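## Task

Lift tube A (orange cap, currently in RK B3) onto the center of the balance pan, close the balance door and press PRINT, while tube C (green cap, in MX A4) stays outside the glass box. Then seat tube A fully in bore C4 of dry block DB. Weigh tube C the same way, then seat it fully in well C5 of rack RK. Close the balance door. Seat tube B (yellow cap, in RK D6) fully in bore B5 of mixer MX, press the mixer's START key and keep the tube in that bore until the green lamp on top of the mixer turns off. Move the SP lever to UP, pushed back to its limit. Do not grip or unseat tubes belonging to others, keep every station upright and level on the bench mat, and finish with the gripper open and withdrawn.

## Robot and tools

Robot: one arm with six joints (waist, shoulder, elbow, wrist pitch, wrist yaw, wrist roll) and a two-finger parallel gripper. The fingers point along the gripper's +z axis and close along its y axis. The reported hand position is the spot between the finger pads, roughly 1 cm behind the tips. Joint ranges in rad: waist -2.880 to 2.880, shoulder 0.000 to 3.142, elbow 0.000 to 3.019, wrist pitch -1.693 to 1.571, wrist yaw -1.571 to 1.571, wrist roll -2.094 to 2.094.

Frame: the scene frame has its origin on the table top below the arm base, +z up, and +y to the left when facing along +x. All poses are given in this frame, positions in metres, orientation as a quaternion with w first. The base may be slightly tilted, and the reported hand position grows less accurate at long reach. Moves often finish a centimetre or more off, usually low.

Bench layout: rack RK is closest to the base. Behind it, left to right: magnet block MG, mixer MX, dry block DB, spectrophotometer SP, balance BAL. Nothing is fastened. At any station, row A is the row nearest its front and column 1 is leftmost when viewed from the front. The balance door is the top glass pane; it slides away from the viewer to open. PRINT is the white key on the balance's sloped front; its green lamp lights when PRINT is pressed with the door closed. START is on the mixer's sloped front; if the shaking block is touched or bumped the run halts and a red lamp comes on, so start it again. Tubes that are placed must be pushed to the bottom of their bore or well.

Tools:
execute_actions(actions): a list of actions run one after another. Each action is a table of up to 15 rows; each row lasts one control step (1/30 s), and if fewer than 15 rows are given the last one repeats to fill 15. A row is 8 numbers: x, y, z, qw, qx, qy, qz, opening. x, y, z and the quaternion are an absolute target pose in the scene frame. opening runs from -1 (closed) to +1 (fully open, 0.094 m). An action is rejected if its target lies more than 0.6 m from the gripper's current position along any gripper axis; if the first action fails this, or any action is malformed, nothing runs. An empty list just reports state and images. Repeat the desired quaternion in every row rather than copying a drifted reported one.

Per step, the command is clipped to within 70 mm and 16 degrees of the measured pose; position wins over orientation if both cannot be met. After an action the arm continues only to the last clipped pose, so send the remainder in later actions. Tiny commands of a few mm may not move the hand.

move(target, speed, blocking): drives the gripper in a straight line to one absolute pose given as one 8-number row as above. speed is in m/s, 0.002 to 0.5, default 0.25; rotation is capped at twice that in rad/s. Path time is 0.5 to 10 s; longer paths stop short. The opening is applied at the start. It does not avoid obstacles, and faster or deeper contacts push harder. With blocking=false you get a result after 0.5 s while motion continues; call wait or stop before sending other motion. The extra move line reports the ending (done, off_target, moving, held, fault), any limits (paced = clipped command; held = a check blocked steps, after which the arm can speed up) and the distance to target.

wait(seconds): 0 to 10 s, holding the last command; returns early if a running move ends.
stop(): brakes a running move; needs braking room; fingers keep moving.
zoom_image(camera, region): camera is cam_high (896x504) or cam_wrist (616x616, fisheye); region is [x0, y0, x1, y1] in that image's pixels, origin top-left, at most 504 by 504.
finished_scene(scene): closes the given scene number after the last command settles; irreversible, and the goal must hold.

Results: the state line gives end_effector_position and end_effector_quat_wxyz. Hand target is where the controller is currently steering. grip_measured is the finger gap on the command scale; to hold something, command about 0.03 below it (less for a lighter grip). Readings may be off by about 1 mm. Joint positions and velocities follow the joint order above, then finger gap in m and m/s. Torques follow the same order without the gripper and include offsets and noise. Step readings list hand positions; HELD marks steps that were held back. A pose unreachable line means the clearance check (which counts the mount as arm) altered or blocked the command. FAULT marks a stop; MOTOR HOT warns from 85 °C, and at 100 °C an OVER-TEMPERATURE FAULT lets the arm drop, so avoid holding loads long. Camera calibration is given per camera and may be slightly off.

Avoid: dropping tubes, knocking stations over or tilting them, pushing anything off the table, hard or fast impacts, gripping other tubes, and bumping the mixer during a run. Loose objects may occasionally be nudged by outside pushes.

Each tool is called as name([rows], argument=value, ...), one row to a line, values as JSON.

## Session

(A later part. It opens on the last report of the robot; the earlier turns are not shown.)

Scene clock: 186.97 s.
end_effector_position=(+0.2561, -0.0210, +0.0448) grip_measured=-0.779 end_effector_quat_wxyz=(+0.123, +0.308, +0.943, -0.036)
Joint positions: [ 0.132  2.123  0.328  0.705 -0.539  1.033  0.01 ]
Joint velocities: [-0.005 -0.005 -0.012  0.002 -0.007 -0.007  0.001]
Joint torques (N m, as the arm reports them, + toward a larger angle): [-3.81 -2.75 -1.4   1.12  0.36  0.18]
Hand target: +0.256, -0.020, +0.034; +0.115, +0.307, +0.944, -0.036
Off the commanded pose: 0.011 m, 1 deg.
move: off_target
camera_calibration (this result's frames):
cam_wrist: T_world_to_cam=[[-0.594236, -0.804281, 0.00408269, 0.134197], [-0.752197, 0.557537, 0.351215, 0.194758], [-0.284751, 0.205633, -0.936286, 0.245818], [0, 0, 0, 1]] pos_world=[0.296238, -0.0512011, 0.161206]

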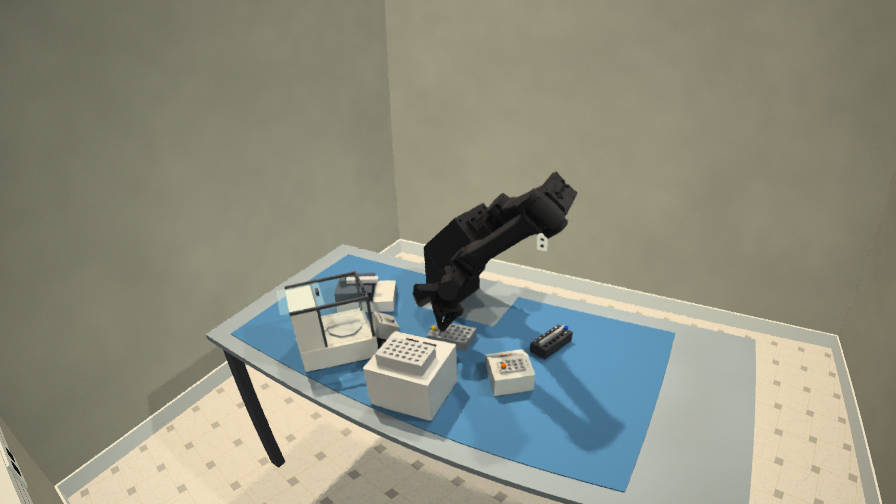

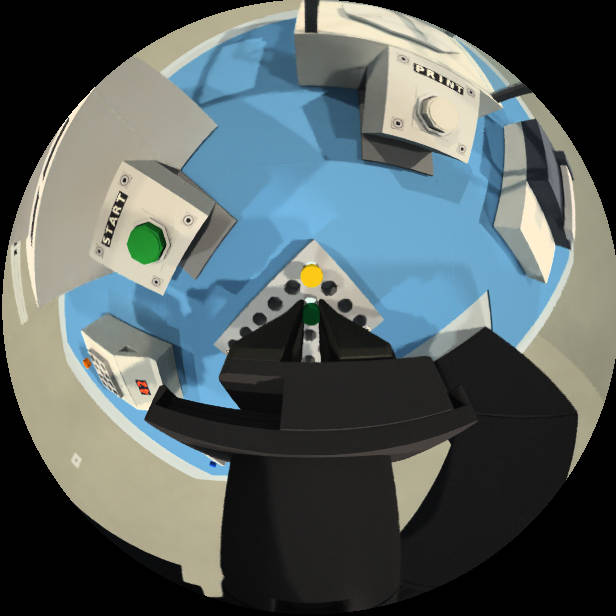

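execute_actions([
  [[0.2565,-0.0203,0.031,0.116,0.3067,0.944,-0.0377,-0.8],[0.2565,-0.0203,0.029,0.116,0.3067,0.944,-0.0377,-0.8],[0.2565,-0.0203,0.027,0.116,0.3067,0.944,-0.0377,-0.8]],
  [[0.2565,-0.0203,0.034,0.116,0.3067,0.944,-0.0377,-0.8],[0.2565,-0.0203,0.038,0.116,0.3067,0.944,-0.0377,-0.8],[0.2565,-0.0203,0.042,0.116,0.3067,0.944,-0.0377,-0.8],[0.2565,-0.0203,0.043,0.116,0.3067,0.944,-0.0377,-0.8],[0.2565,-0.0203,0.043,0.116,0.3067,0.944,-0.0377,-0.8],[0.2565,-0.0203,0.043,0.116,0.3067,0.944,-0.0377,-0.77],[0.2565,-0.0203,0.043,0.116,0.3067,0.944,-0.0377,-0.74],[0.2565,-0.0203,0.043,0.116,0.3067,0.944,-0.0377,-0.7],[0.2565,-0.0203,0.043,0.116,0.3067,0.944,-0.0377,-0.6],[0.2565,-0.0203,0.043,0.116,0.3067,0.944,-0.0377,-0.4]],
])

move(target=[0.249,-0.021,0.10,0.116,0.3067,0.944,-0.0377,-0.4], speed=0.07)

move(target=[0.30,-0.11,0.30,0.116,0.3067,0.944,-0.0377,-1])

zoom_image(camera="cam_high", region=[410,305,490,355])

move(target=[0.445,-0.265,0.31,0.116,0.3067,0.944,-0.0377,-1])

move(target=[0.515,-0.318,0.29,0.116,0.3067,0.944,-0.0377,-1], speed=0.15)

move(target=[0.502,-0.316,0.224,0.116,0.3067,0.944,-0.0377,-1], speed=0.06)

move(target=[0.495,-0.310,0.214,0.116,0.3067,0.944,-0.0377,-1], speed=0.03)

move(target=[0.434,-0.262,0.226,0.116,0.3067,0.944,-0.0377,-1], speed=0.06)

move(target=[0.392,-0.234,0.224,0.116,0.3067,0.944,-0.0377,-1], speed=0.035)

move(target=[0.412,-0.243,0.28,0.116,0.3067,0.944,-0.0377,-1], speed=0.1)

Scene clock: 189.03 s.
end_effector_position=(+0.2554, -0.0203, +0.0443) grip_measured=-0.403 end_effector_quat_wxyz=(+0.119, +0.313, +0.941, -0.037)
Joint positions: [ 0.133  2.118  0.331  0.69  -0.543  1.041  0.028]
Joint velocities: [-0.005  0.005  0.002 -0.002 -0.022  0.037 -0.   ]
Joint torques (N m, as the arm reports them, + toward a larger angle): [-6.7  -5.32 -2.34  0.15  0.18 -0.12]
Hand target: +0.257, -0.020, +0.043; +0.116, +0.307, +0.944, -0.038
Off the commanded pose: 0.002 m, 1 deg.
Step readings (end_effector_position; steps 1 to 15: 1st action; 16 to 30: 2nd action):
0: (+0.2559, -0.0210, +0.0449)
1: (+0.2560, -0.0211, +0.0447)
2: (+0.2562, -0.0211, +0.0445)
4: (+0.2561, -0.0211, +0.0444)
8: (+0.2560, -0.0211, +0.0444)
15: (+0.2561, -0.0211, +0.0443)
16: (+0.2557, -0.0211, +0.0444)
17: (+0.2553, -0.0211, +0.0447)
19: (+0.2540, -0.0206, +0.0453)
23: (+0.2540, -0.0205, +0.0451)
30: end_effector_position above
camera_calibration (this result's frames):
cam_wrist: T_world_to_cam=[[-0.603895, -0.797046, 0.00535668, 0.13686], [-0.742837, 0.565234, 0.358752, 0.191461], [-0.288969, 0.212669, -0.933418, 0.246097], [0, 0, 0, 1]] pos_world=[0.295988, -0.0514739, 0.160291]

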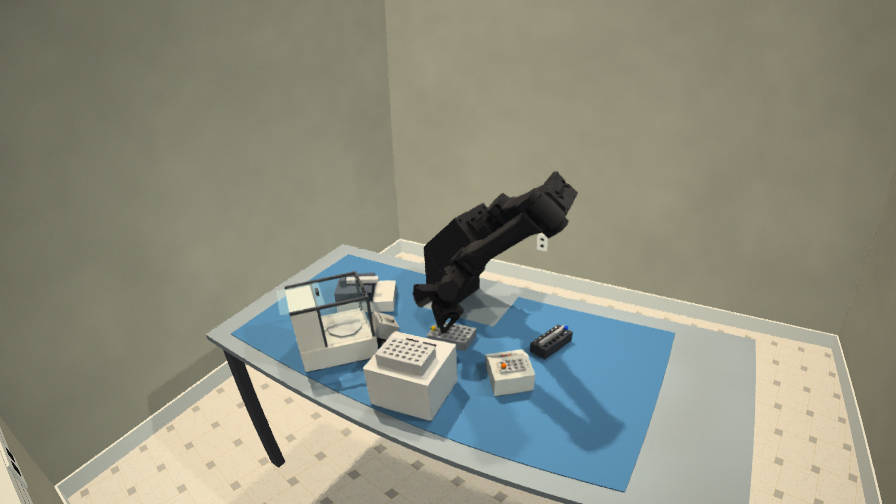

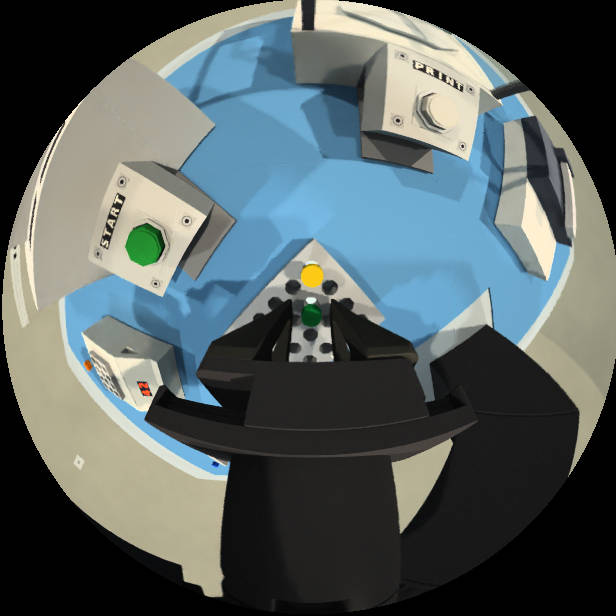

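Scene clock: 190.27 s.
end_effector_position=(+0.2549, -0.0215, +0.1004) grip_measured=-0.403 end_effector_quat_wxyz=(+0.121, +0.309, +0.943, -0.038)
Joint positions: [-0.043  1.89   0.285  0.406 -0.612  0.841  0.028]
Joint velocities: [ 0.015 -0.005 -0.007  0.007 -0.037  0.007 -0.001]
Joint torques (N m, as the arm reports them, + toward a larger angle): [-6.23 -5.21 -1.15  0.18  0.16 -0.09]
Hand target: +0.250, -0.022, +0.102; +0.117, +0.306, +0.944, -0.040
Off the commanded pose: 0.006 m, 1 deg.
move: done
camera_calibration (this result's frames):
cam_wrist: T_world_to_cam=[[-0.596141, -0.802845, 0.00744419, 0.132986], [-0.749177, 0.559576, 0.354413, 0.1736], [-0.288704, 0.205703, -0.935059, 0.29852], [0, 0, 0, 1]] pos_world=[0.29552, -0.0517816, 0.216618]

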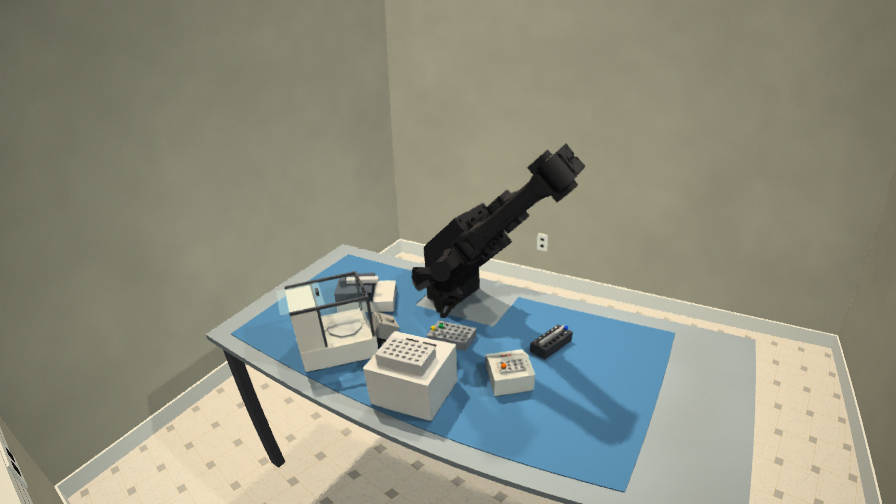

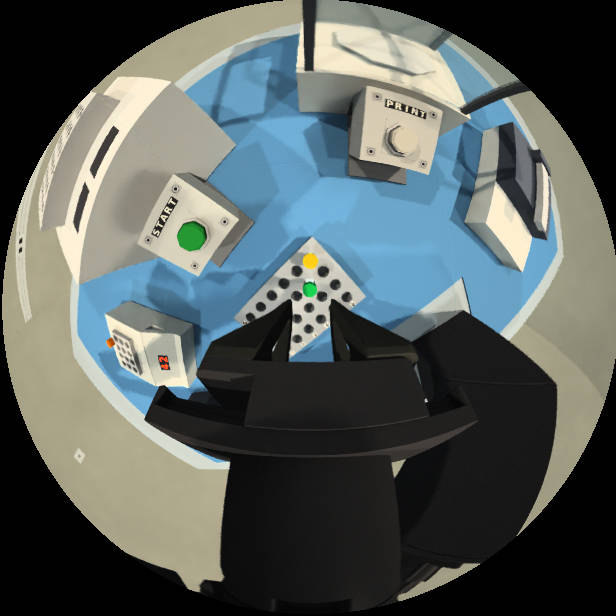

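Scene clock: 191.80 s.
end_effector_position=(+0.2882, -0.1115, +0.2997) grip_measured=-0.989 end_effector_quat_wxyz=(+0.115, +0.319, +0.940, -0.045)
Joint positions: [-0.746  1.687  0.659 -0.739 -0.661 -0.034  0.001]
Joint velocities: [ 0.005  0.005 -0.007  0.002 -0.066 -0.022 -0.001]
Joint torques (N m, as the arm reports them, + toward a larger angle): [-5.72 -2.55  9.58  0.21  0.09 -0.15]
Hand target: +0.297, -0.115, +0.305; +0.116, +0.307, +0.943, -0.048
Off the commanded pose: 0.012 m, 2 deg.
move: off_target
camera_calibration (this result's frames):
cam_wrist: T_world_to_cam=[[-0.614652, -0.788457, 0.0232145, 0.081345], [-0.730371, 0.579993, 0.360785, 0.173203], [-0.297928, 0.204802, -0.93236, 0.51471], [0, 0, 0, 1]] pos_world=[0.329848, -0.141733, 0.415518]

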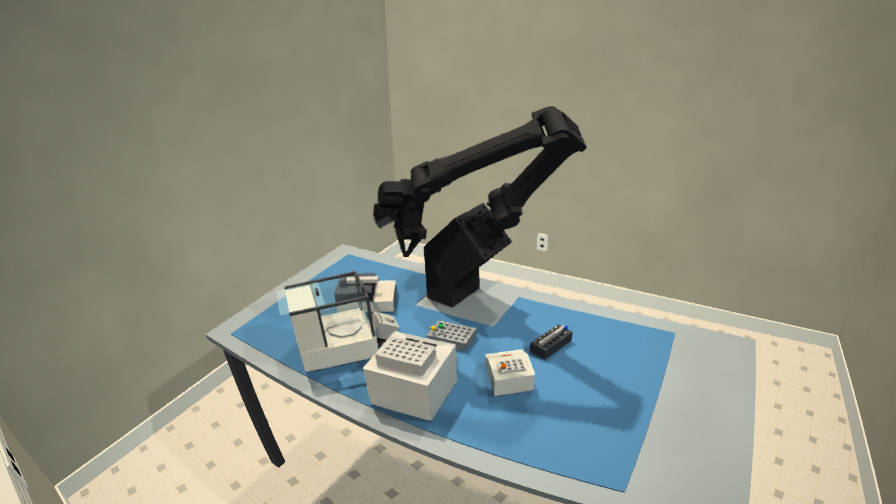

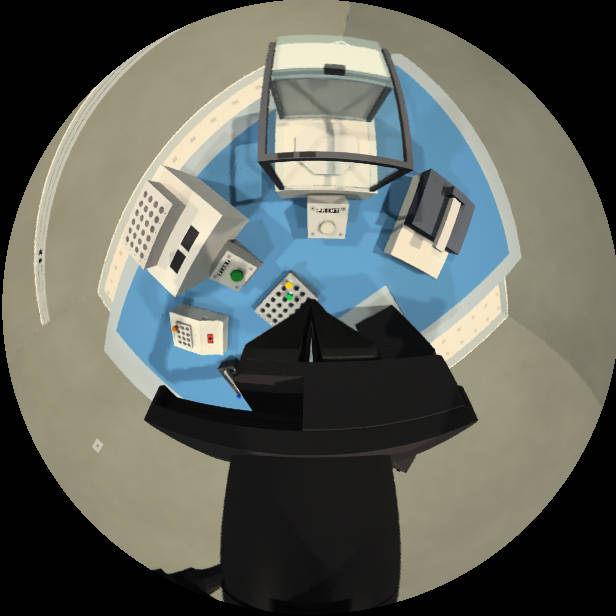

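Region (410, 305, 490, 355) of cam_high's 896x504 image, scaled by 6.300, with more detail than that image has; it fills the top 315 rows of this view, and the rest is white.

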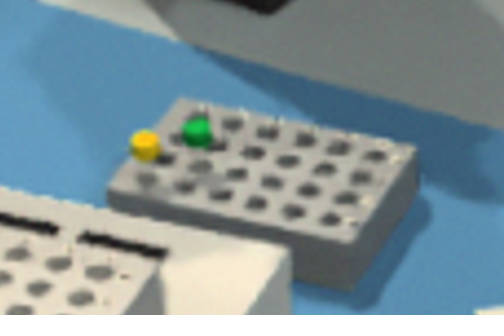

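Scene clock: 193.13 s.
end_effector_position=(+0.4296, -0.2650, +0.3081) grip_measured=-0.989 end_effector_quat_wxyz=(+0.117, +0.318, +0.940, -0.036)
Joint positions: [-0.744  2.21   1.245 -0.804 -0.681 -0.034  0.001]
Joint velocities: [ 0.005 -0.015 -0.002 -0.027 -0.022 -0.051 -0.001]
Joint torques (N m, as the arm reports them, + toward a larger angle): [-9.39 -9.9  10.41  0.35 -0.03  0.  ]
Hand target: +0.445, -0.264, +0.309; +0.116, +0.307, +0.944, -0.037
Off the commanded pose: 0.016 m, 1 deg.
move: off_target
camera_calibration (this result's frames):
cam_wrist: T_world_to_cam=[[-0.611276, -0.791408, 0.00377641, 0.0508077], [-0.736381, 0.570509, 0.363679, 0.361604], [-0.289973, 0.219527, -0.931517, 0.596295], [0, 0, 0, 1]] pos_world=[0.470246, -0.296992, 0.423759]

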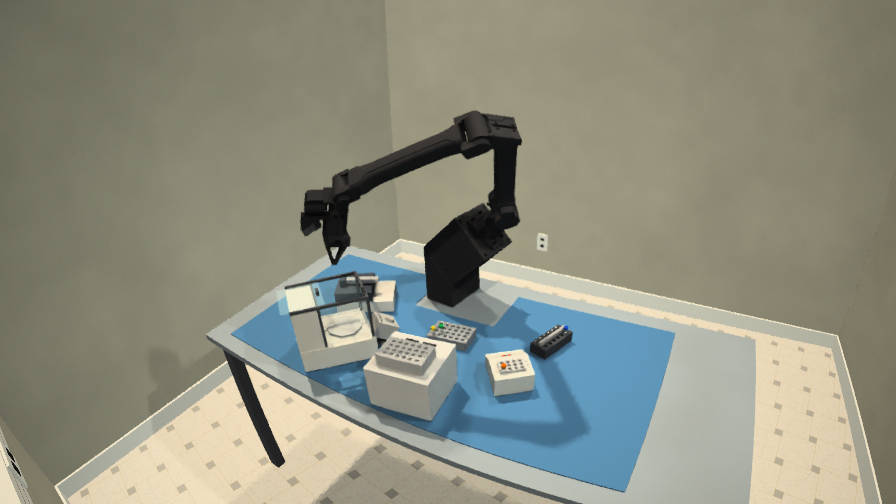

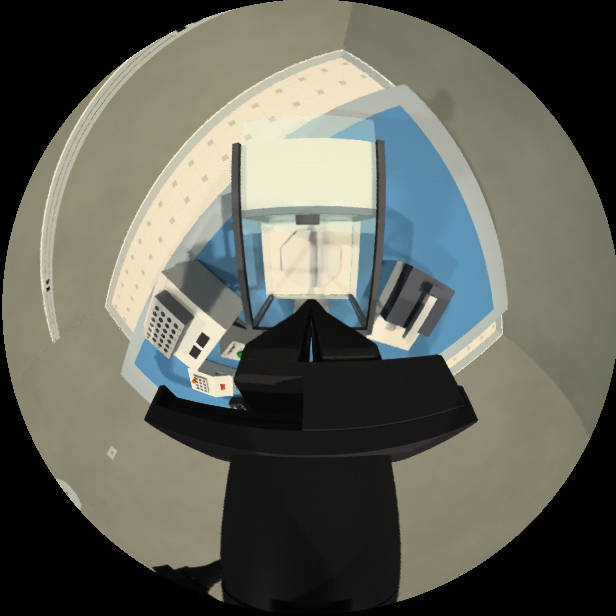

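Scene clock: 194.17 s.
end_effector_position=(+0.5014, -0.3160, +0.2920) grip_measured=-0.989 end_effector_quat_wxyz=(+0.118, +0.307, +0.944, -0.037)
Joint positions: [-0.697  2.406  1.526 -0.847 -0.69   0.005  0.001]
Joint velocities: [-0.015 -0.005 -0.012 -0.027  0.007 -0.007 -0.   ]
Joint torques (N m, as the arm reports them, + toward a larger angle): [-11.72 -11.87  10.75   0.44   0.     0.18]
Hand target: +0.515, -0.317, +0.290; +0.117, +0.306, +0.944, -0.037
Off the commanded pose: 0.014 m, 0 deg.
move: off_target
camera_calibration (this result's frames):
cam_wrist: T_world_to_cam=[[-0.592537, -0.805484, 0.0097412, 0.0387944], [-0.749217, 0.555507, 0.360674, 0.452023], [-0.295928, 0.206414, -0.932641, 0.612507], [0, 0, 0, 1]] pos_world=[0.542908, -0.346284, 0.407839]

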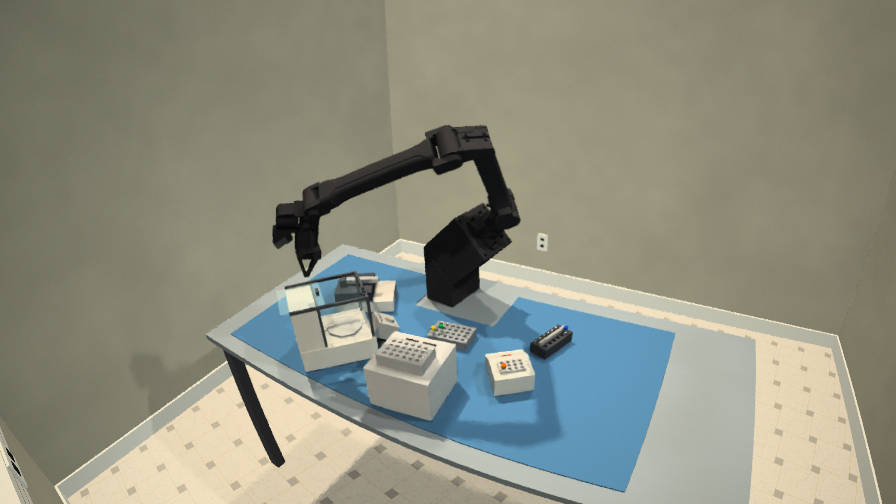

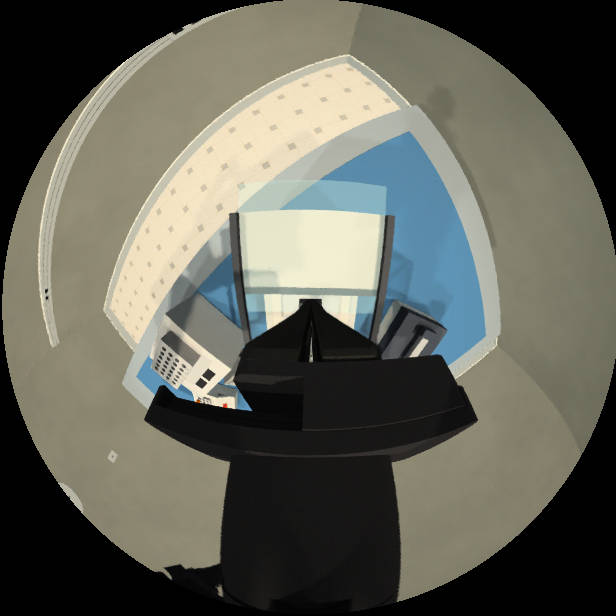

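Scene clock: 195.67 s.
end_effector_position=(+0.5053, -0.3169, +0.2399) grip_measured=-0.989 end_effector_quat_wxyz=(+0.125, +0.301, +0.945, -0.040)
Joint positions: [-0.637  2.447  1.47  -0.681 -0.697  0.082  0.001]
Joint velocities: [ 0.005  0.005  0.002  0.002 -0.081  0.037 -0.   ]
Joint torques (N m, as the arm reports them, + toward a larger angle): [-11.56 -13.14   6.66   1.45   0.     0.19]
Hand target: +0.502, -0.316, +0.224; +0.116, +0.306, +0.944, -0.037
Off the commanded pose: 0.016 m, 1 deg.
move: off_target
camera_calibration (this result's frames):
cam_wrist: T_world_to_cam=[[-0.58294, -0.81243, 0.0117813, 0.0333329], [-0.75966, 0.550106, 0.346843, 0.481133], [-0.288267, 0.193239, -0.937849, 0.558545], [0, 0, 0, 1]] pos_world=[0.545939, -0.345526, 0.356561]

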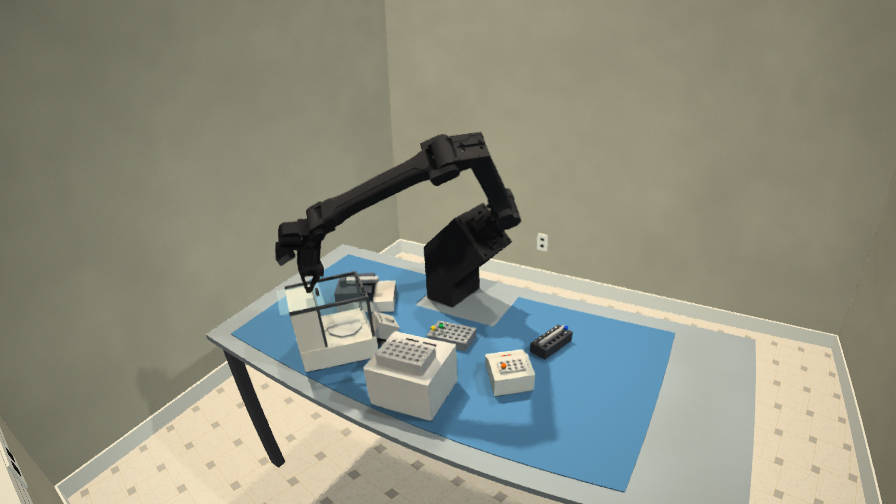

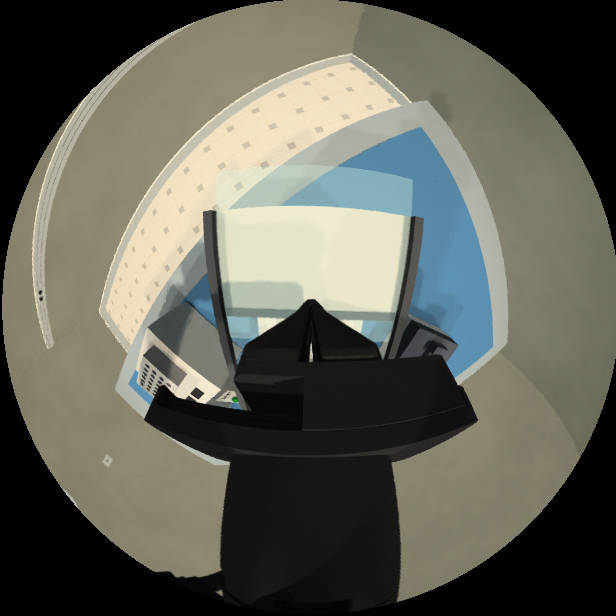

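Scene clock: 196.87 s.
end_effector_position=(+0.4985, -0.3174, +0.2312) grip_measured=-0.989 end_effector_quat_wxyz=(+0.128, +0.302, +0.944, -0.041)
Joint positions: [-0.634  2.447  1.436 -0.635 -0.697  0.097  0.001]
Joint velocities: [-0.005  0.005  0.017  0.007 -0.007 -0.066 -0.001]
Joint torques (N m, as the arm reports them, + toward a larger angle): [-11.13 -13.07   5.73   1.38   0.03   0.2 ]
Hand target: +0.495, -0.310, +0.214; +0.116, +0.306, +0.944, -0.038
Off the commanded pose: 0.019 m, 2 deg.
move: off_target
camera_calibration (this result's frames):
cam_wrist: T_world_to_cam=[[-0.586119, -0.81016, 0.0102331, 0.0316824], [-0.759999, 0.55412, 0.339636, 0.482346], [-0.28083, 0.19129, -0.940501, 0.544754], [0, 0, 0, 1]] pos_world=[0.538135, -0.345816, 0.348195]

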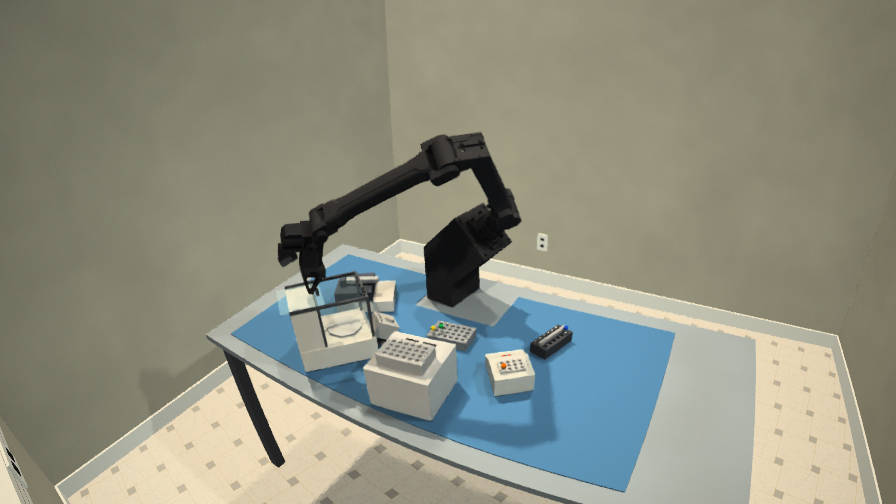

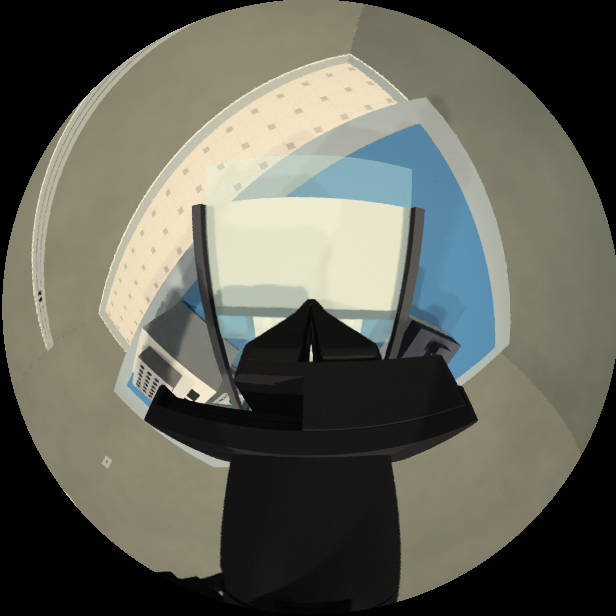

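Scene clock: 198.60 s.
end_effector_position=(+0.4408, -0.2647, +0.2304) grip_measured=-0.989 end_effector_quat_wxyz=(+0.120, +0.310, +0.942, -0.038)
Joint positions: [-0.634  2.292  1.181 -0.559 -0.697  0.097  0.001]
Joint velocities: [-0.005 -0.005 -0.007  0.007  0.081  0.022  0.   ]
Joint torques (N m, as the arm reports them, + toward a larger angle): [-11.58 -11.51   5.02   1.1    0.08  -0.12]
Hand target: +0.434, -0.263, +0.226; +0.116, +0.307, +0.944, -0.038
Off the commanded pose: 0.009 m, 1 deg.
move: done
camera_calibration (this result's frames):
cam_wrist: T_world_to_cam=[[-0.598153, -0.801341, 0.0081155, 0.0487935], [-0.746947, 0.561163, 0.356604, 0.401807], [-0.290315, 0.207242, -0.934221, 0.524656], [0, 0, 0, 1]] pos_world=[0.48163, -0.295109, 0.346462]

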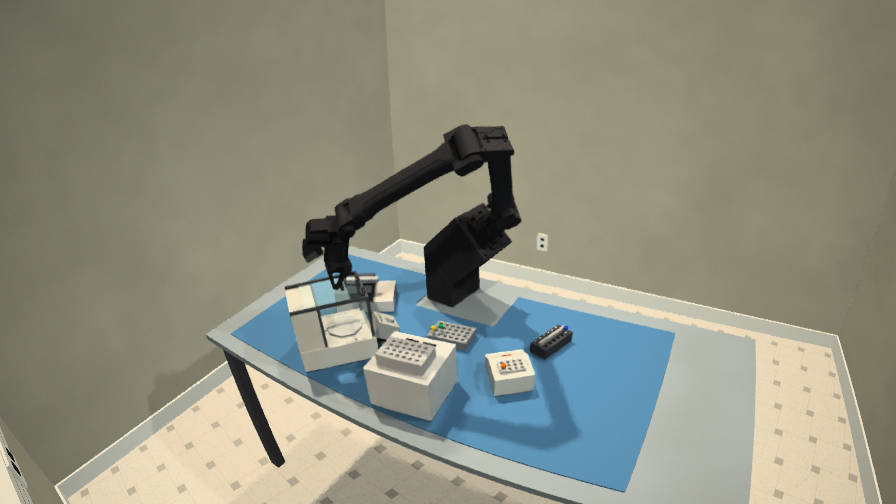

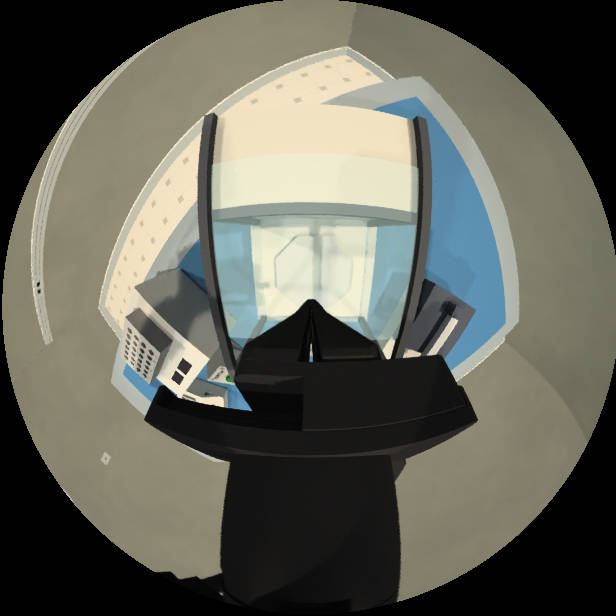

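Scene clock: 200.53 s.
end_effector_position=(+0.4059, -0.2379, +0.2314) grip_measured=-0.989 end_effector_quat_wxyz=(+0.127, +0.305, +0.943, -0.040)
Joint positions: [-0.642  2.201  1.03  -0.488 -0.696  0.087  0.001]
Joint velocities: [ 0.005 -0.015 -0.012 -0.002  0.066 -0.022 -0.   ]
Joint torques (N m, as the arm reports them, + toward a larger angle): [-10.4  -10.23   4.15   0.69   0.13  -0.14]
Hand target: +0.392, -0.235, +0.224; +0.116, +0.307, +0.944, -0.038
Off the commanded pose: 0.016 m, 1 deg.
move: off_target
camera_calibration (this result's frames):
cam_wrist: T_world_to_cam=[[-0.590647, -0.806873, 0.00953809, 0.044591], [-0.755902, 0.557395, 0.343398, 0.366129], [-0.282395, 0.195617, -0.939142, 0.505034], [0, 0, 0, 1]] pos_world=[0.445714, -0.266893, 0.348145]

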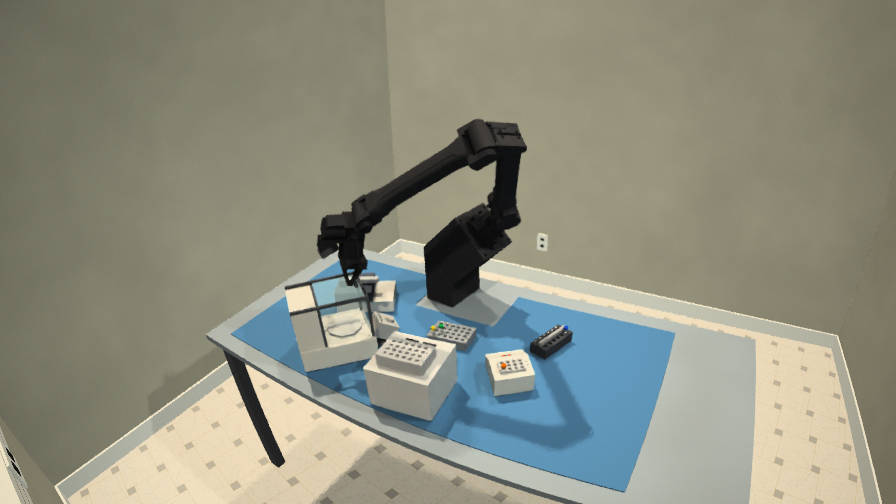

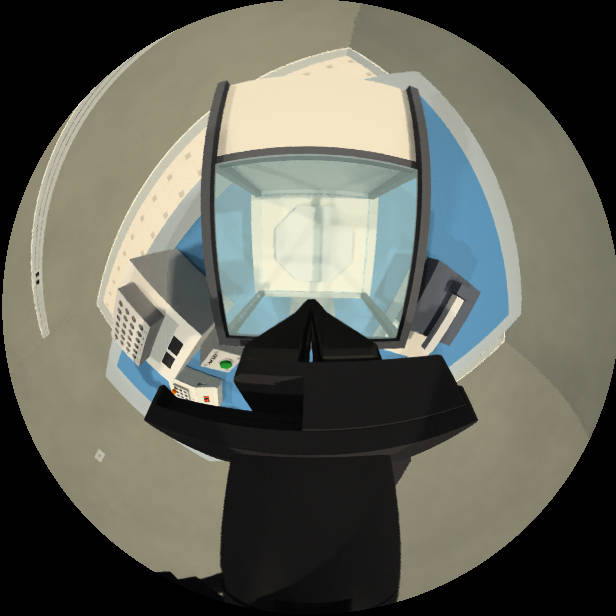

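Scene clock: 201.43 s.
end_effector_position=(+0.3963, -0.2385, +0.2671) grip_measured=-0.989 end_effector_quat_wxyz=(+0.105, +0.324, +0.940, -0.033)
Joint positions: [-0.704  2.171  1.084 -0.682 -0.685  0.007  0.001]
Joint velocities: [-0.015  0.005  0.002 -0.002  0.066 -0.007  0.001]
Joint torques (N m, as the arm reports them, + toward a larger angle): [-10.56 -10.85   9.71   0.16   0.12  -0.12]
Hand target: +0.411, -0.243, +0.281; +0.116, +0.307, +0.944, -0.039
Off the commanded pose: 0.021 m, 2 deg.
move: off_target
camera_calibration (this result's frames):
cam_wrist: T_world_to_cam=[[-0.619611, -0.784894, 0.00482226, 0.0561413], [-0.722664, 0.572861, 0.386765, 0.325878], [-0.306332, 0.236159, -0.922166, 0.550619], [0, 0, 0, 1]] pos_world=[0.438958, -0.272652, 0.381453]

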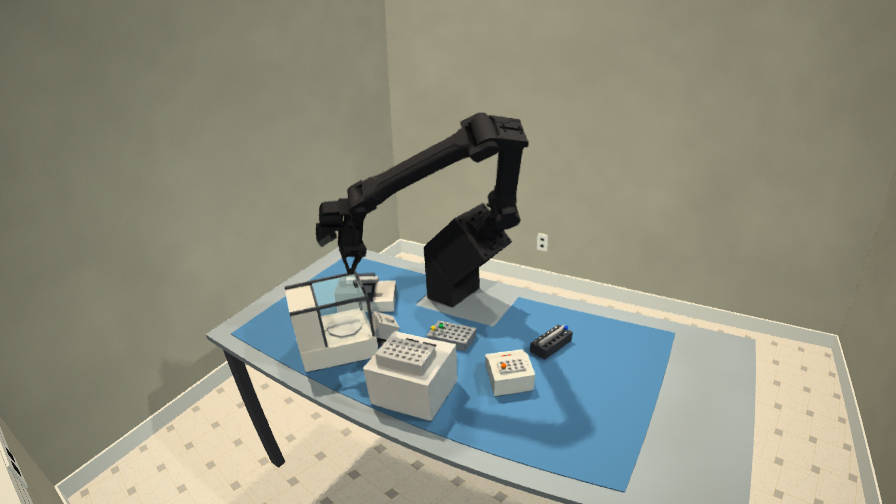

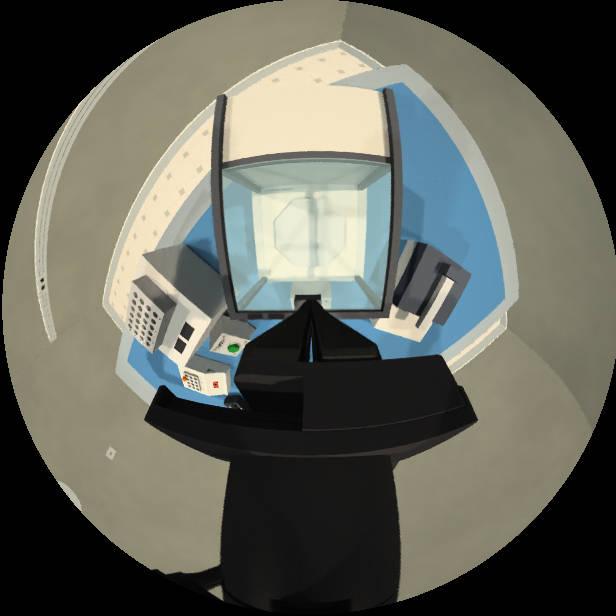

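move(target=[0.30,-0.11,0.28,0.116,0.3067,0.944,-0.0377,-1])

move(target=[0.272,-0.04,0.105,0.116,0.3067,0.944,-0.0377,-0.4], speed=0.15)

move(target=[0.279,-0.037,0.045,0.116,0.3067,0.944,-0.0377,-0.4], speed=0.04)

zoom_image(camera="cam_wrist", region=[250,230,370,350])

Scene clock: 202.73 s.
end_effector_position=(+0.3010, -0.1124, +0.2854) grip_measured=-0.989 end_effector_quat_wxyz=(+0.124, +0.306, +0.943, -0.040)
Joint positions: [-0.704  1.717  0.653 -0.653 -0.687  0.005  0.001]
Joint velocities: [-0.005 -0.015  0.007  0.002 -0.007 -0.007 -0.001]
Joint torques (N m, as the arm reports them, + toward a larger angle): [-5.13 -3.91  6.93  0.64  0.01  0.03]
Hand target: +0.300, -0.110, +0.281; +0.116, +0.307, +0.944, -0.037
Off the commanded pose: 0.006 m, 1 deg.
move: done
camera_calibration (this result's frames):
cam_wrist: T_world_to_cam=[[-0.592304, -0.805641, 0.0108862, 0.0837294], [-0.752852, 0.558206, 0.34874, 0.195995], [-0.287036, 0.198364, -0.937156, 0.502762], [0, 0, 0, 1]] pos_world=[0.34146, -0.14168, 0.401904]

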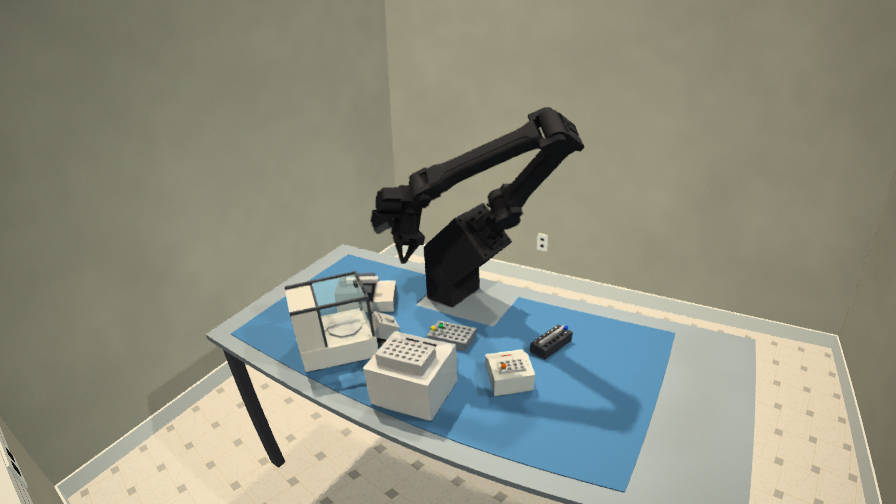

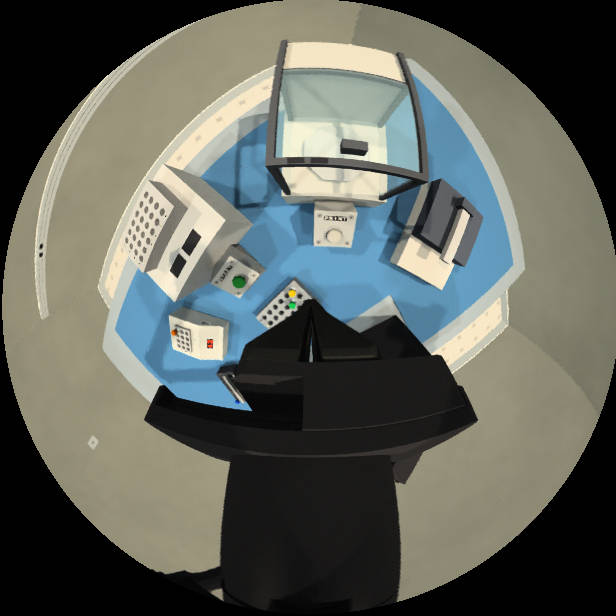

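Scene clock: 204.70 s.
end_effector_position=(+0.2785, -0.0357, +0.1032) grip_measured=-0.403 end_effector_quat_wxyz=(+0.119, +0.299, +0.946, -0.029)
Joint positions: [-0.107  1.926  0.36   0.331 -0.654  0.752  0.028]
Joint velocities: [ 0.005 -0.005 -0.007  0.012 -0.022 -0.007  0.001]
Joint torques (N m, as the arm reports them, + toward a larger angle): [-5.81 -4.12 -0.32  1.08  0.3   0.21]
Hand target: +0.274, -0.036, +0.101; +0.116, +0.306, +0.944, -0.029
Off the commanded pose: 0.008 m, 1 deg.
move: done
camera_calibration (this result's frames):
cam_wrist: T_world_to_cam=[[-0.577809, -0.816155, -0.00532397, 0.131432], [-0.761246, 0.53656, 0.364153, 0.199743], [-0.294349, 0.214464, -0.931324, 0.312359], [0, 0, 0, 1]] pos_world=[0.319938, -0.066895, 0.21887]

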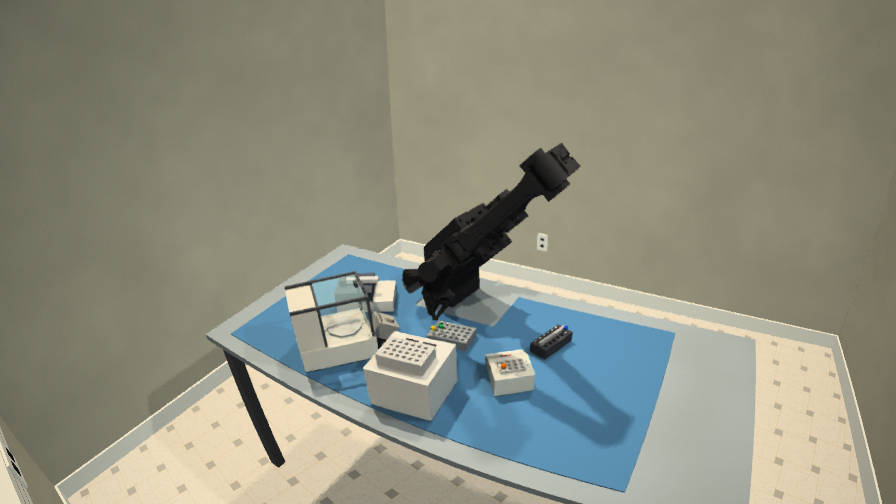

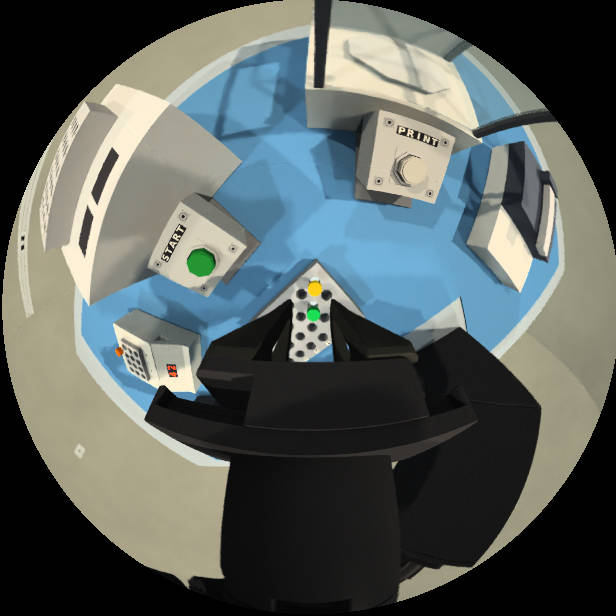

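Scene clock: 206.47 s.
end_effector_position=(+0.2775, -0.0367, +0.0478) grip_measured=-0.403 end_effector_quat_wxyz=(+0.116, +0.305, +0.945, -0.037)
Joint positions: [ 0.056  2.124  0.397  0.582 -0.582  0.937  0.028]
Joint velocities: [-0.005 -0.015  0.002  0.027 -0.037 -0.022 -0.001]
Joint torques (N m, as the arm reports them, + toward a larger angle): [-5.8  -4.5  -1.51  1.12  0.34  0.14]
Hand target: +0.279, -0.036, +0.043; +0.115, +0.307, +0.944, -0.035
Off the commanded pose: 0.003 m, 0 deg.
move: done
camera_calibration (this result's frames):
cam_wrist: T_world_to_cam=[[-0.588924, -0.808126, 0.0100566, 0.132375], [-0.750405, 0.551395, 0.364494, 0.217199], [-0.300102, 0.207113, -0.931151, 0.262037], [0, 0, 0, 1]] pos_world=[0.319584, -0.0670574, 0.163497]

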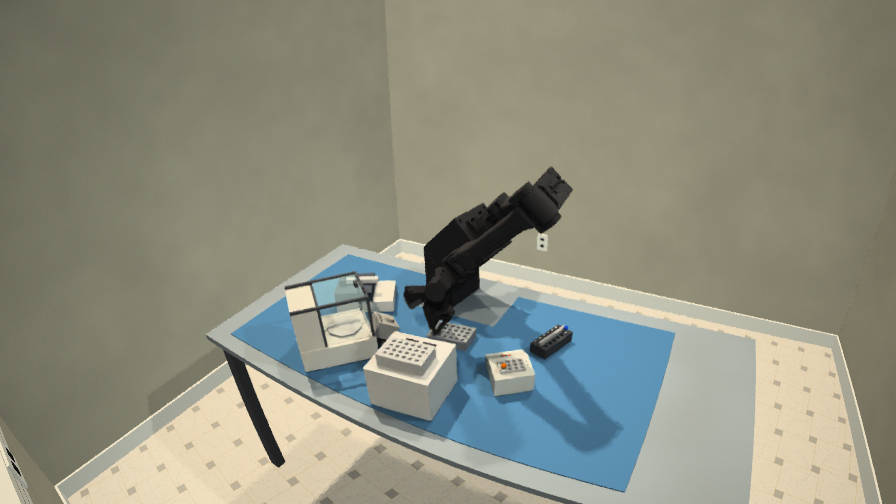

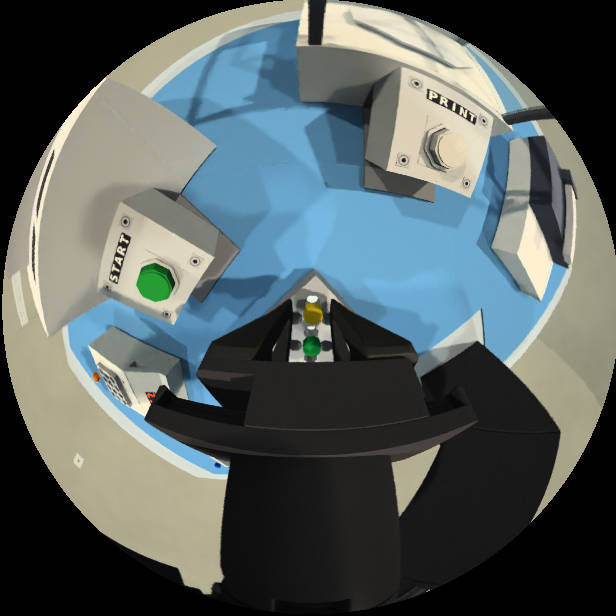

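Region (250, 230, 370, 350) of cam_wrist's 616x616 image, scaled by 4.200, with more detail than that image has.

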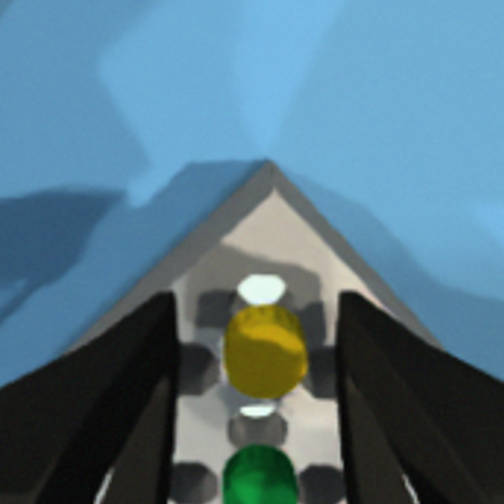

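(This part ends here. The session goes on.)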